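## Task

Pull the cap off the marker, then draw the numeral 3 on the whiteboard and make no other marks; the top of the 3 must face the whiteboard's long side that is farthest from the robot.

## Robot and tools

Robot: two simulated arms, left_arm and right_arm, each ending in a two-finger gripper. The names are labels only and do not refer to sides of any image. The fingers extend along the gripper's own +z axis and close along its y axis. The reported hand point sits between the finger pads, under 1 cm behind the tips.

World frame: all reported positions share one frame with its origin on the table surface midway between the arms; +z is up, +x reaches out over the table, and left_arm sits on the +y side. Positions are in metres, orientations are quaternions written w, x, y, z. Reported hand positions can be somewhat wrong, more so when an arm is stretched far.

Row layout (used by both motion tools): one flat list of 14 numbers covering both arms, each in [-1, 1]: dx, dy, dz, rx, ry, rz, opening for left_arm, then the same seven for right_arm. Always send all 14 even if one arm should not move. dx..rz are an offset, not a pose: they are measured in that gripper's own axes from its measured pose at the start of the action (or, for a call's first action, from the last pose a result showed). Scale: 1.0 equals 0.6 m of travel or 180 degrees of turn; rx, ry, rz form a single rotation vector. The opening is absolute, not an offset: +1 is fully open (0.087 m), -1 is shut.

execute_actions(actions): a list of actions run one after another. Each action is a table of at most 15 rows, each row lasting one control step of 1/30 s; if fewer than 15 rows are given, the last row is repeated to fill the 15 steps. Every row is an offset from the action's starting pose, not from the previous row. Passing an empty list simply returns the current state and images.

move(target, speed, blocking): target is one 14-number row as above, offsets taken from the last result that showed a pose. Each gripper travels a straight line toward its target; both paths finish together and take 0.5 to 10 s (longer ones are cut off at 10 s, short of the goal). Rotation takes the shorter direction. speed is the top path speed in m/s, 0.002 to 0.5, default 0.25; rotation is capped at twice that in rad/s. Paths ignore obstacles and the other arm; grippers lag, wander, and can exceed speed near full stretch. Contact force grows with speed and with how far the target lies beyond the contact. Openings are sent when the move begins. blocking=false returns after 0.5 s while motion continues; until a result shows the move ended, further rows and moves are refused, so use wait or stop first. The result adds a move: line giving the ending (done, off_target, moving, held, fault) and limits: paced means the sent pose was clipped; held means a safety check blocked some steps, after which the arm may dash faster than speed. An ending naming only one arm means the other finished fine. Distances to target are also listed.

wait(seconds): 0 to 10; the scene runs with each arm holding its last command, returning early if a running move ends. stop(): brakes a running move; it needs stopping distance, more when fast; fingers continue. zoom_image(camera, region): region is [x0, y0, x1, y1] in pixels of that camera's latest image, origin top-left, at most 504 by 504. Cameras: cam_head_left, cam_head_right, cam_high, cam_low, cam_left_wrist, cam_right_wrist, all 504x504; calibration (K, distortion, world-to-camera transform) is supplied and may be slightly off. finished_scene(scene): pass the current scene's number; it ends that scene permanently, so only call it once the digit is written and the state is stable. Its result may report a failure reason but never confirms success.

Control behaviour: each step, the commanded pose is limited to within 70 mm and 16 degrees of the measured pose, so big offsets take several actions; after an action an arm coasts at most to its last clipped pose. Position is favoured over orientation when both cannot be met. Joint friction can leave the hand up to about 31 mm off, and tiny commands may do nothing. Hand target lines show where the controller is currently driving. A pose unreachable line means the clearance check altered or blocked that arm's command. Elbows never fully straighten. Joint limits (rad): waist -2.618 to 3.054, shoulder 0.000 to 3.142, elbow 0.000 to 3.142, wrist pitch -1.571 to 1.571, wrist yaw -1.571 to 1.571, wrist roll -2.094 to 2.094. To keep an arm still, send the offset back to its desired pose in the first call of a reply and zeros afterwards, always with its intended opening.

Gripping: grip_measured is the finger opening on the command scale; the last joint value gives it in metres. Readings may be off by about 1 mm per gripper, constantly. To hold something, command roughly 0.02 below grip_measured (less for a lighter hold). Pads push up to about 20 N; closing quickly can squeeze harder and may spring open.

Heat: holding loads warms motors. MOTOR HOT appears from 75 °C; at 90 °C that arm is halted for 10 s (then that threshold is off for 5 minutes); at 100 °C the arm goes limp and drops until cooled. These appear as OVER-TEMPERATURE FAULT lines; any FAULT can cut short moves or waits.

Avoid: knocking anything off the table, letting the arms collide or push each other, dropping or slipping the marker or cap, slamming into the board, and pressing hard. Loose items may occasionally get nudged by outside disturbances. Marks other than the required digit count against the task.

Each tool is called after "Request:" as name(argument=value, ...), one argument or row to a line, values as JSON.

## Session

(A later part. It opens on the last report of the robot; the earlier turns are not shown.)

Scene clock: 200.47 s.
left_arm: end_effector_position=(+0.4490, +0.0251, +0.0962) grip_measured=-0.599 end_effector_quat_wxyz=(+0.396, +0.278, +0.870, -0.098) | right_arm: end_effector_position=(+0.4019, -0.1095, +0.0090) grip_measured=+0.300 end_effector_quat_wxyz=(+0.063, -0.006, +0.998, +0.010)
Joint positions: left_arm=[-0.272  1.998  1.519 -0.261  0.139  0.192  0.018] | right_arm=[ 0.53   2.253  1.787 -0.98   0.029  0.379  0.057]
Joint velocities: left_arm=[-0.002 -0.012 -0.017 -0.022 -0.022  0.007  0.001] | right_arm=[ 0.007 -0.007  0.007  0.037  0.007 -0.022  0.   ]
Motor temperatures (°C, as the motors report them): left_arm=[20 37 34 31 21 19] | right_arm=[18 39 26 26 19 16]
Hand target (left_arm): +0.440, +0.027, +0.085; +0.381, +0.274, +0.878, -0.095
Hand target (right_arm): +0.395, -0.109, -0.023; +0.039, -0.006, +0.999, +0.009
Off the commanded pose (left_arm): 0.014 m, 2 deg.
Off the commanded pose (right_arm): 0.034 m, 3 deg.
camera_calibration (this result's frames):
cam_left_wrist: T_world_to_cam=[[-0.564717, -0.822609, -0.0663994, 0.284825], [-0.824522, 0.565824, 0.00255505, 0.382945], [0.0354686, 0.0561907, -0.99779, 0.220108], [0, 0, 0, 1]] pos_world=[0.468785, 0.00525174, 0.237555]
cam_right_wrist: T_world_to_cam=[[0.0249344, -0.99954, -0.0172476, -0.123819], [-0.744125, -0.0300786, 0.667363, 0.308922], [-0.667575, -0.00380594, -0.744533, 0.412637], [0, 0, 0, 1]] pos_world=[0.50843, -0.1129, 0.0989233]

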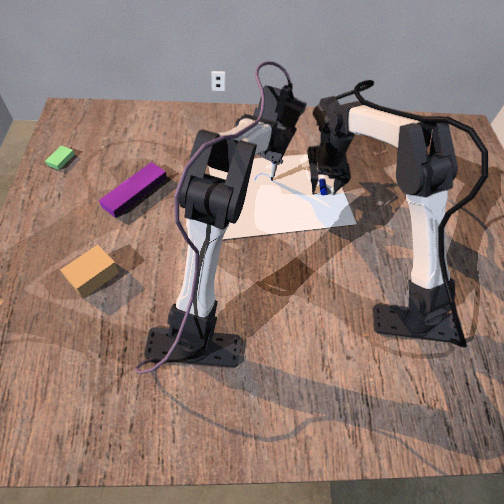

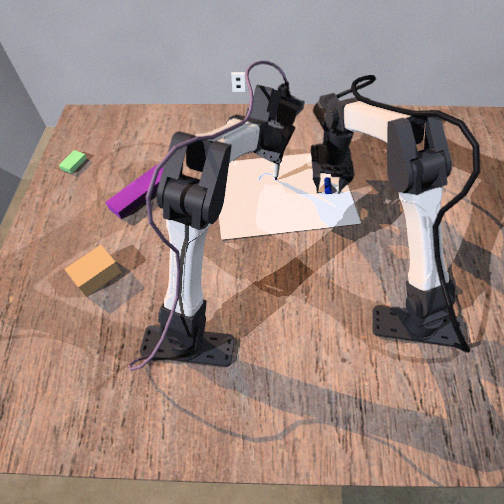

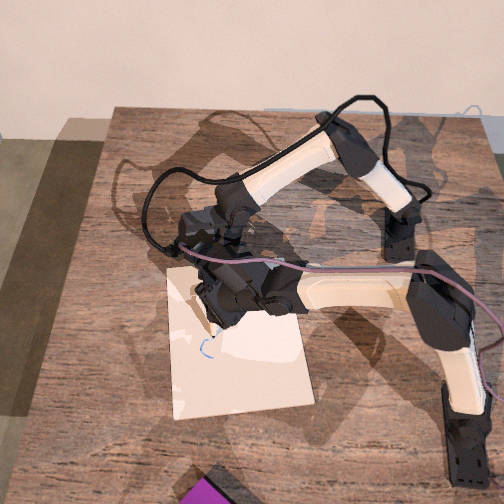

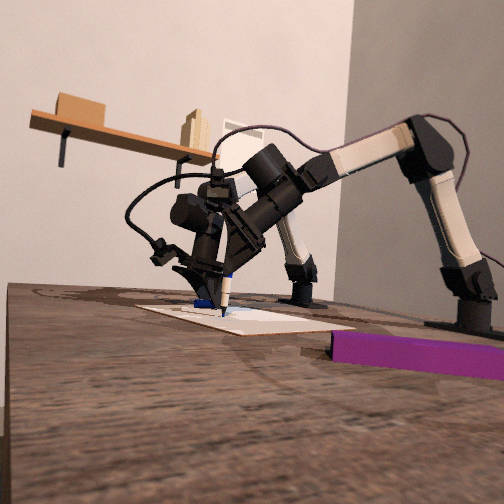

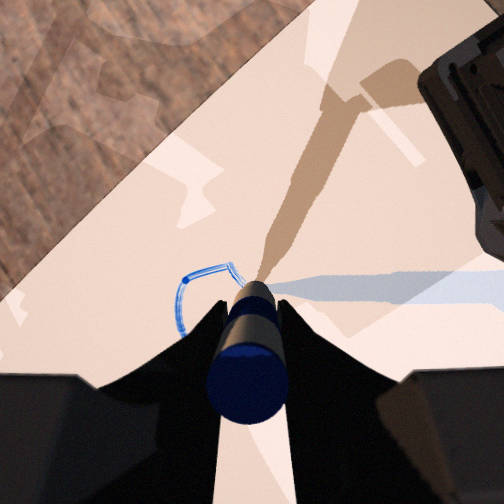

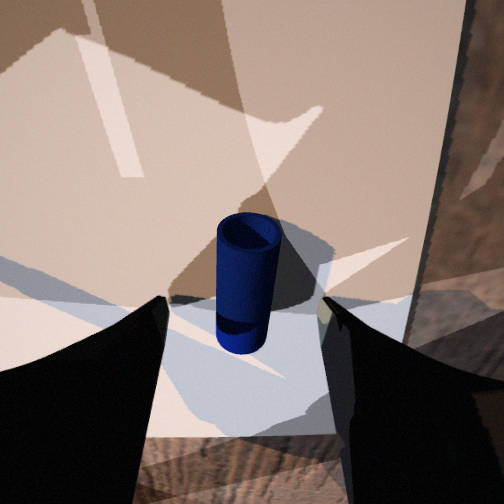

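Request:
execute_actions(
  actions=[
    [[0.024,0,0.001,0,0.012,0,-0.66,0.016,0,0.055,0,0.015,0,0.3],[0.027,-0.001,-0.003,0,0.012,0,-0.66,0.016,0,0.055,0,0.015,0,0.3],[0.031,-0.001,-0.007,0,0.012,0,-0.66,0.016,0,0.055,0,0.015,0,0.3],[0.034,-0.002,-0.011,0,0.012,0,-0.66,0.016,0,0.055,0,0.015,0,0.3],[0.038,-0.002,-0.015,0,0.012,0,-0.66,0.016,0,0.055,0,0.015,0,0.3],[0.042,-0.003,-0.019,0,0.012,0,-0.66,0.016,0,0.055,0,0.015,0,0.3],[0.045,-0.003,-0.022,0,0.012,0,-0.66,0.016,0,0.055,0,0.015,0,0.3]],
    [[0.024,0.005,0.001,0,0.012,0,-0.66,0.016,0,0.055,0,0.015,0,0.3],[0.027,0.007,-0.002,0,0.012,0,-0.66,0.016,0,0.055,0,0.015,0,0.3],[0.031,0.009,-0.006,0,0.012,0,-0.66,0.016,0,0.055,0,0.015,0,0.3],[0.034,0.011,-0.01,0,0.012,0,-0.66,0.016,0,0.055,0,0.015,0,0.3],[0.038,0.014,-0.013,0,0.012,0,-0.66,0.016,0,0.055,0,0.015,0,0.3],[0.041,0.016,-0.017,0,0.012,0,-0.66,0.016,0,0.055,0,0.015,0,0.3],[0.044,0.018,-0.02,0,0.012,0,-0.66,0.016,0,0.055,0,0.015,0,0.3]],
  ],
)

Scene clock: 214.87 s.
left_arm: end_effector_position=(+0.4239, +0.0512, +0.0953) grip_measured=-0.599 end_effector_quat_wxyz=(+0.392, +0.276, +0.873, -0.092) | right_arm: end_effector_position=(+0.4019, -0.1095, +0.0090) grip_measured=+0.300 end_effector_quat_wxyz=(+0.063, -0.006, +0.998, +0.010)
Joint positions: left_arm=[-0.239  1.884  1.365 -0.235  0.15   0.215  0.018] | right_arm=[ 0.53   2.253  1.787 -0.98   0.029  0.379  0.057]
Joint velocities: left_arm=[ 0.007 -0.002 -0.007 -0.051 -0.007 -0.037  0.   ] | right_arm=[-0.007 -0.012 -0.012 -0.081 -0.066  0.037  0.   ]
Motor temperatures (°C, as the motors report them): left_arm=[20 39 33 32 21 19] | right_arm=[18 39 26 26 19 16]
Hand target (left_arm): +0.416, +0.056, +0.085; +0.376, +0.281, +0.878, -0.092
Hand target (right_arm): +0.395, -0.109, -0.023; +0.039, -0.006, +0.999, +0.009
Off the commanded pose (left_arm): 0.014 m, 2 deg.
Off the commanded pose (right_arm): 0.034 m, 3 deg.
camera_calibration (this result's frames):
cam_left_wrist: T_world_to_cam=[[-0.557633, -0.8269, -0.0726799, 0.289927], [-0.829606, 0.558152, 0.0148556, 0.34883], [0.0282823, 0.0685797, -0.997245, 0.220993], [0, 0, 0, 1]] pos_world=[0.444814, 0.0298844, 0.236274]
cam_right_wrist: T_world_to_cam=[[0.0249344, -0.99954, -0.0172476, -0.123819], [-0.744125, -0.0300786, 0.667363, 0.308922], [-0.667575, -0.00380594, -0.744533, 0.412637], [0, 0, 0, 1]] pos_world=[0.50843, -0.1129, 0.0989233]

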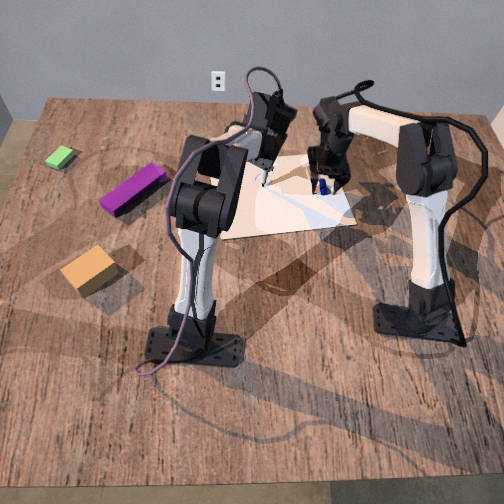

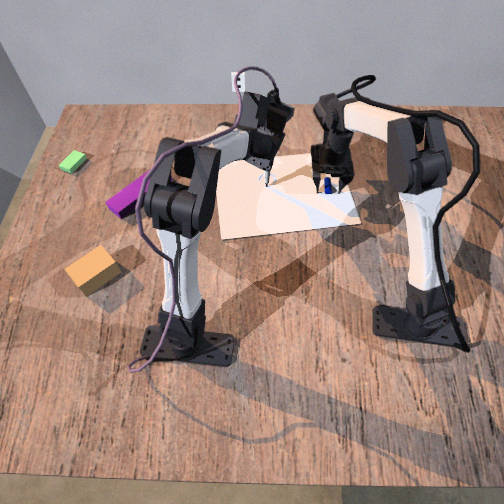

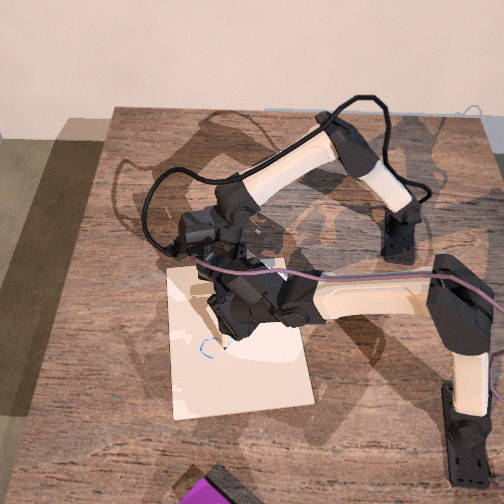

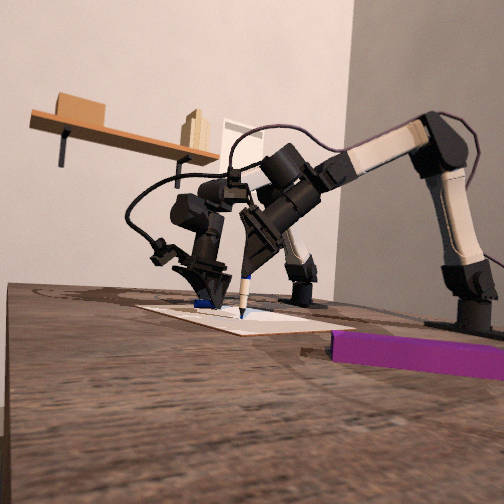

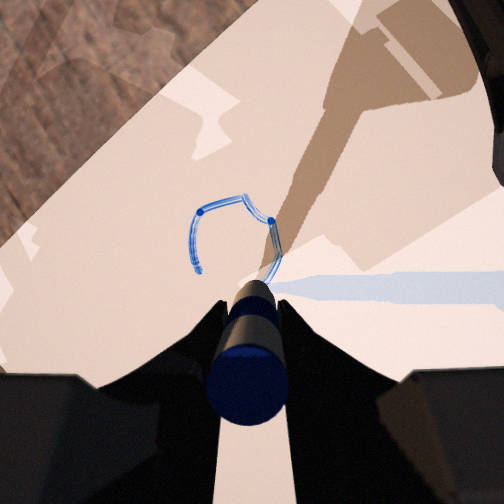

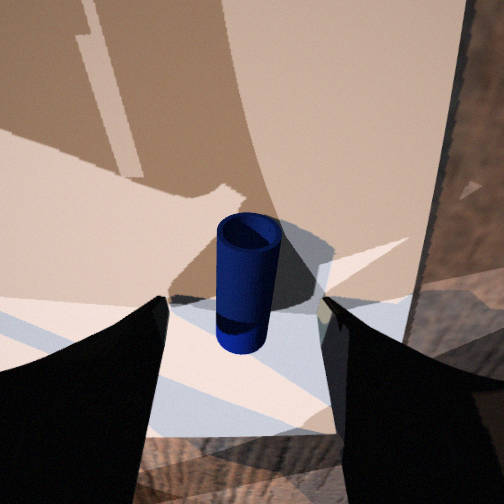

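Request:
execute_actions(
  actions=[
    [[0.024,-0.009,0.013,0,0.016,0,-0.66,0.016,0,0.055,0,0.015,0,0.3],[0.023,-0.016,0.015,0,0.016,0,-0.66,0.016,0,0.055,0,0.015,0,0.3],[0.021,-0.023,0.016,0,0.016,0,-0.66,0.016,0,0.055,0,0.015,0,0.3],[0.02,-0.03,0.018,0,0.016,0,-0.66,0.016,0,0.055,0,0.015,0,0.3],[0.018,-0.037,0.019,0,0.016,0,-0.66,0.016,0,0.055,0,0.015,0,0.3],[0.017,-0.044,0.02,0,0.016,0,-0.66,0.016,0,0.055,0,0.015,0,0.3],[0.015,-0.05,0.021,0,0.016,0,-0.66,0.016,0,0.055,0,0.015,0,0.3]],
    [[0.026,-0.006,-0.001,0,0.012,0,-0.66,0.016,0,0.055,0,0.015,0,0.3],[0.028,-0.01,-0.003,0,0.012,0,-0.66,0.016,0,0.055,0,0.015,0,0.3],[0.03,-0.015,-0.006,0,0.012,0,-0.66,0.016,0,0.055,0,0.015,0,0.3],[0.031,-0.019,-0.008,0,0.012,0,-0.66,0.016,0,0.055,0,0.015,0,0.3],[0.033,-0.024,-0.01,0,0.012,0,-0.66,0.016,0,0.055,0,0.015,0,0.3],[0.034,-0.028,-0.012,0,0.012,0,-0.66,0.016,0,0.055,0,0.015,0,0.3],[0.036,-0.032,-0.014,0,0.012,0,-0.66,0.016,0,0.055,0,0.015,0,0.3]],
    [[0.024,-0.002,0.001,0,0.012,0,-0.66,0.016,0,0.055,0,0.015,0,0.3],[0.028,-0.004,-0.003,0,0.012,0,-0.66,0.016,0,0.055,0,0.015,0,0.3],[0.032,-0.005,-0.008,0,0.012,0,-0.66,0.016,0,0.055,0,0.015,0,0.3],[0.036,-0.006,-0.012,0,0.012,0,-0.66,0.016,0,0.055,0,0.015,0,0.3],[0.04,-0.007,-0.016,0,0.012,0,-0.66,0.016,0,0.055,0,0.015,0,0.3],[0.044,-0.008,-0.021,0,0.012,0,-0.66,0.016,0,0.055,0,0.015,0,0.3],[0.048,-0.009,-0.025,0,0.012,0,-0.66,0.016,0,0.055,0,0.015,0,0.3]],
  ],
)

Scene clock: 229.03 s.
left_arm: end_effector_position=(+0.3755, +0.0259, +0.0946) grip_measured=-0.599 end_effector_quat_wxyz=(+0.388, +0.291, +0.870, -0.089) | right_arm: end_effector_position=(+0.4019, -0.1095, +0.0090) grip_measured=+0.300 end_effector_quat_wxyz=(+0.063, -0.006, +0.998, +0.010)
Joint positions: left_arm=[-0.349  1.761  1.209 -0.204  0.077  0.17   0.018] | right_arm=[ 0.53   2.253  1.787 -0.98   0.029  0.379  0.057]
Joint velocities: left_arm=[ 0.017 -0.017 -0.002  0.007 -0.007 -0.037  0.   ] | right_arm=[ 0.012  0.007  0.007 -0.051 -0.007 -0.007 -0.   ]
Motor temperatures (°C, as the motors report them): left_arm=[20 39 33 32 21 19] | right_arm=[18 39 26 26 19 16]
Hand target (left_arm): +0.367, +0.031, +0.084; +0.373, +0.293, +0.877, -0.083
Hand target (right_arm): +0.395, -0.109, -0.023; +0.039, -0.006, +0.999, +0.009
Off the commanded pose (left_arm): 0.015 m, 2 deg.
Off the commanded pose (right_arm): 0.034 m, 3 deg.
camera_calibration (this result's frames):
cam_left_wrist: T_world_to_cam=[[-0.578536, -0.810834, -0.0885648, 0.250896], [-0.815073, 0.578812, 0.0251621, 0.315817], [0.03086, 0.0867439, -0.995753, 0.221859], [0, 0, 0, 1]] pos_world=[0.39572, 0.00139137, 0.235191]
cam_right_wrist: T_world_to_cam=[[0.0249344, -0.99954, -0.0172476, -0.123819], [-0.744125, -0.0300786, 0.667363, 0.308922], [-0.667575, -0.00380594, -0.744533, 0.412637], [0, 0, 0, 1]] pos_world=[0.50843, -0.1129, 0.0989233]

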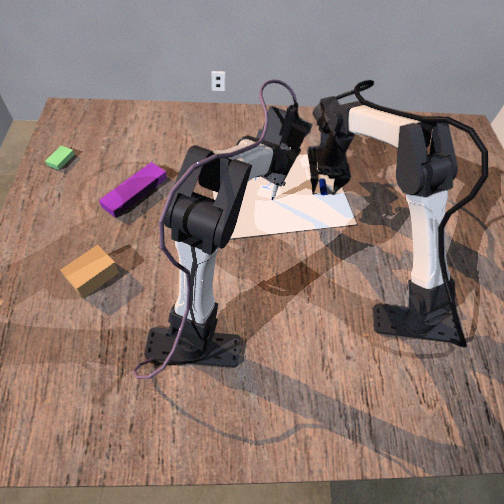

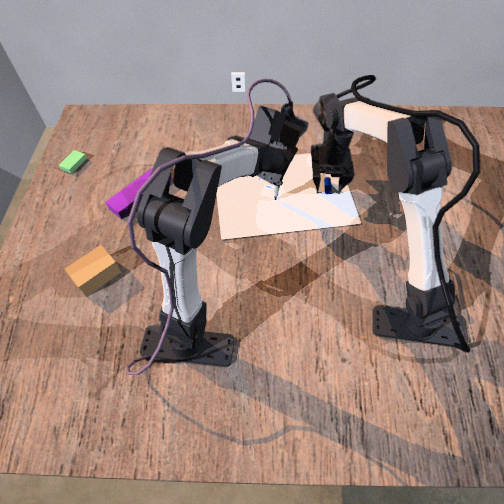

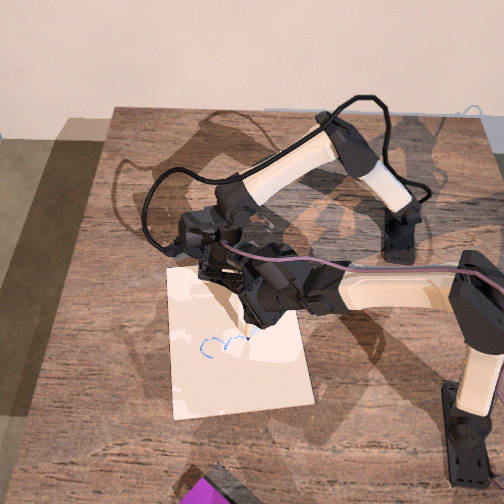

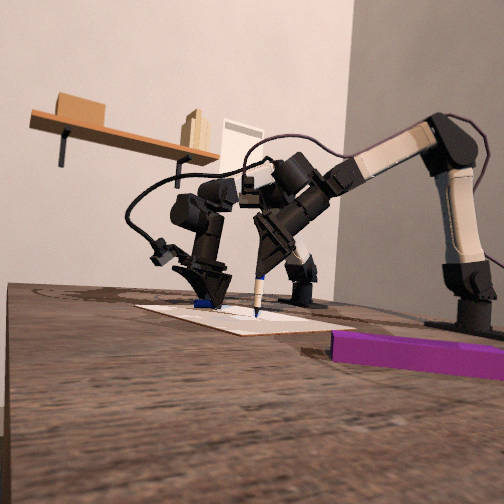

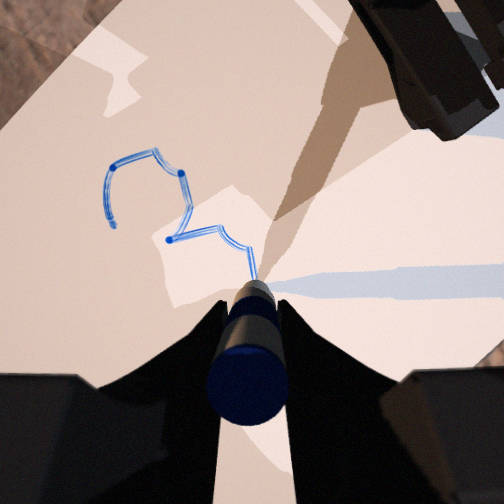

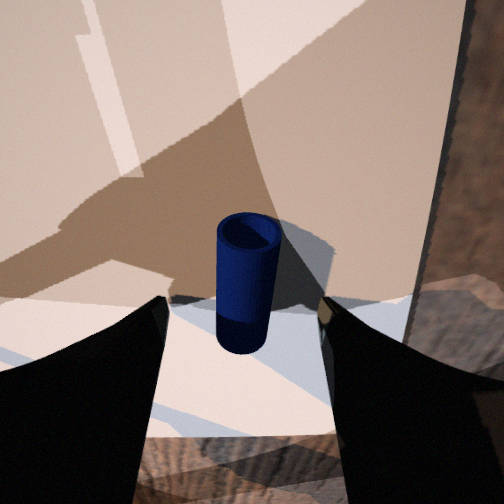

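Finish the bottom and lift.

Request:
execute_actions(
  actions=[
    [[0.024,0.005,0.001,0,0.012,0,-0.66,0.016,0,0.055,0,0.015,0,0.3],[0.027,0.008,-0.002,0,0.012,0,-0.66,0.016,0,0.055,0,0.015,0,0.3],[0.031,0.01,-0.005,0,0.012,0,-0.66,0.016,0,0.055,0,0.015,0,0.3],[0.034,0.013,-0.009,0,0.012,0,-0.66,0.016,0,0.055,0,0.015,0,0.3],[0.038,0.015,-0.012,0,0.012,0,-0.66,0.016,0,0.055,0,0.015,0,0.3],[0.041,0.018,-0.015,0,0.012,0,-0.66,0.016,0,0.055,0,0.015,0,0.3],[0.044,0.02,-0.018,0,0.012,0,-0.66,0.016,0,0.055,0,0.015,0,0.3]],
    [[0.027,0.009,0.012,0,0.016,0,-0.66,0.016,0,0.055,0,0.015,0,0.3],[0.028,0.015,0.012,0,0.016,0,-0.66,0.016,0,0.055,0,0.015,0,0.3],[0.029,0.021,0.011,0,0.016,0,-0.66,0.016,0,0.055,0,0.015,0,0.3],[0.03,0.027,0.011,0,0.016,0,-0.66,0.016,0,0.055,0,0.015,0,0.3],[0.031,0.033,0.01,0,0.016,0,-0.66,0.016,0,0.055,0,0.015,0,0.3],[0.032,0.039,0.01,0,0.016,0,-0.66,0.016,0,0.055,0,0.015,0,0.3]],
    [[-0.01,0,-0.01,0,0,0,-0.66,0.016,0,0.055,0,0.015,0,0.3],[-0.03,0.002,-0.028,0,0,0,-0.66,0.016,0,0.055,0,0.015,0,0.3],[-0.05,0.004,-0.047,0,0,0,-0.66,0.016,0,0.055,0,0.015,0,0.3],[-0.073,0.007,-0.068,0,0,0,-0.66,0.016,0,0.055,0,0.015,0,0.3]],
    [[0.02,0.02,-0.04,0,0,0,-0.66,0,0,0,0,0,0,0],[0.04,0.04,-0.08,0,0,0,-0.66,0,0,0,0,0,0,-0.45]],
    [[0,0,0,0,0,0,-0.66,0,0,0,0,0,0,-0.52],[0,0,0,0,0,0,-0.66,0,0,0,0,0,0,-0.57],[0,0,0,0,0,0,-0.66,0,0,0,0,0,0,-0.63]],
    [[0,0,0,0,0,0,-0.66,-0.005,0,-0.04,0,0,0,-0.63],[0,0,0,0,0,0,-0.66,-0.012,0,-0.09,0,0,0,-0.63]],
  ],
)

Scene clock: 246.77 s.
left_arm: end_effector_position=(+0.3683, +0.1144, +0.1953) grip_measured=-0.599 end_effector_quat_wxyz=(+0.442, +0.269, +0.853, -0.068) | right_arm: end_effector_position=(+0.4047, -0.1107, +0.0631) grip_measured=-0.584 end_effector_quat_wxyz=(+0.074, -0.005, +0.997, +0.009)
Joint positions: left_arm=[-0.135  1.494  1.262 -0.426  0.184  0.293  0.018] | right_arm=[ 0.529  2.209  1.931 -1.148  0.04   0.377  0.018]
Joint velocities: left_arm=[-0.012  0.017 -0.012 -0.081 -0.051 -0.007  0.001] | right_arm=[ 0.007 -0.017 -0.007 -0.066 -0.095  0.007 -0.002]
Motor temperatures (°C, as the motors report them): left_arm=[20 39 32 32 21 19] | right_arm=[18 40 26 25 19 16]
Hand target (left_arm): +0.368, +0.114, +0.195; +0.442, +0.269, +0.853, -0.068
Hand target (right_arm): +0.402, -0.113, +0.064; +0.065, -0.006, +0.998, +0.005
Off the commanded pose (left_arm): 0.000 m, 0 deg.
Off the commanded pose (right_arm): 0.003 m, 1 deg.
camera_calibration (this result's frames):
cam_left_wrist: T_world_to_cam=[[-0.521232, -0.841984, -0.139213, 0.319691], [-0.841793, 0.534076, -0.0784026, 0.291361], [0.140364, 0.0763223, -0.987154, 0.273849], [0, 0, 0, 1]] pos_world=[0.37346, 0.0926653, 0.33768]
cam_right_wrist: T_world_to_cam=[[0.0245635, -0.999599, -0.0141054, -0.124207], [-0.759229, -0.0278322, 0.650228, 0.282214], [-0.65036, -0.00526265, -0.759608, 0.448614], [0, 0, 0, 1]] pos_world=[0.509077, -0.113941, 0.155515]

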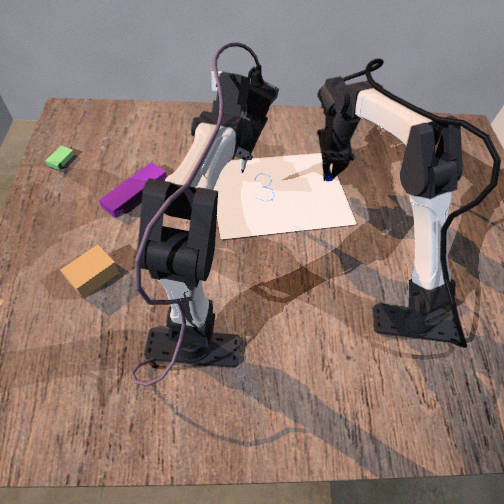

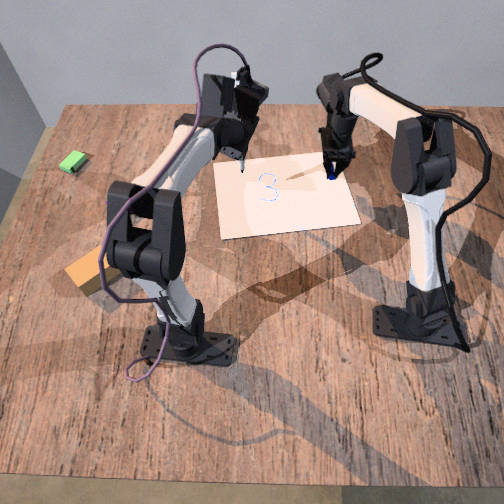

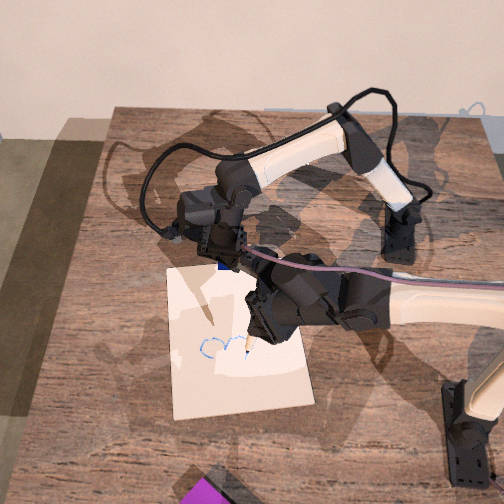

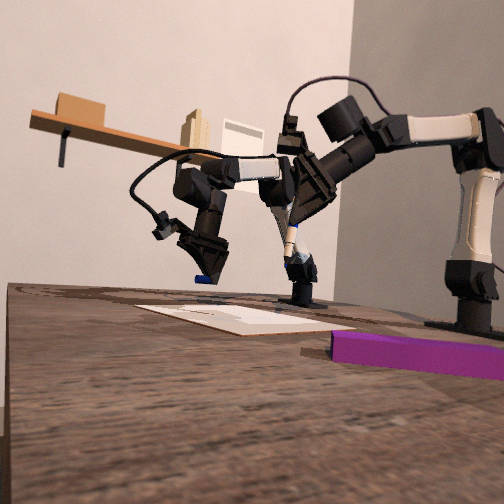

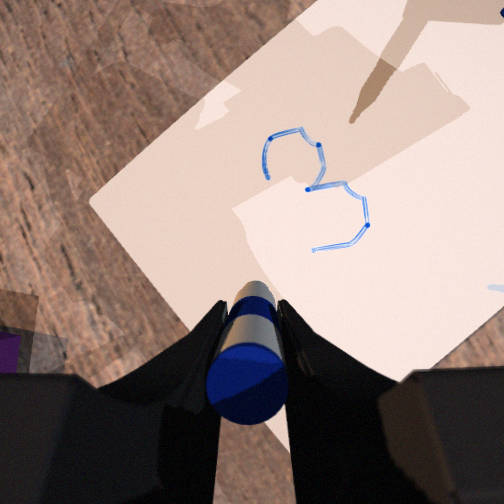

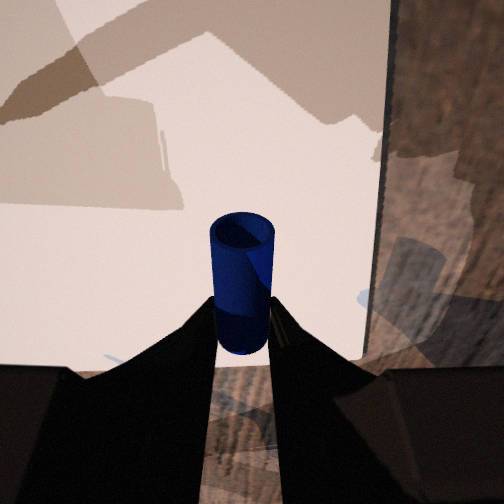

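Request:
finished_scene(
  scene=2,
)

The scene is finished.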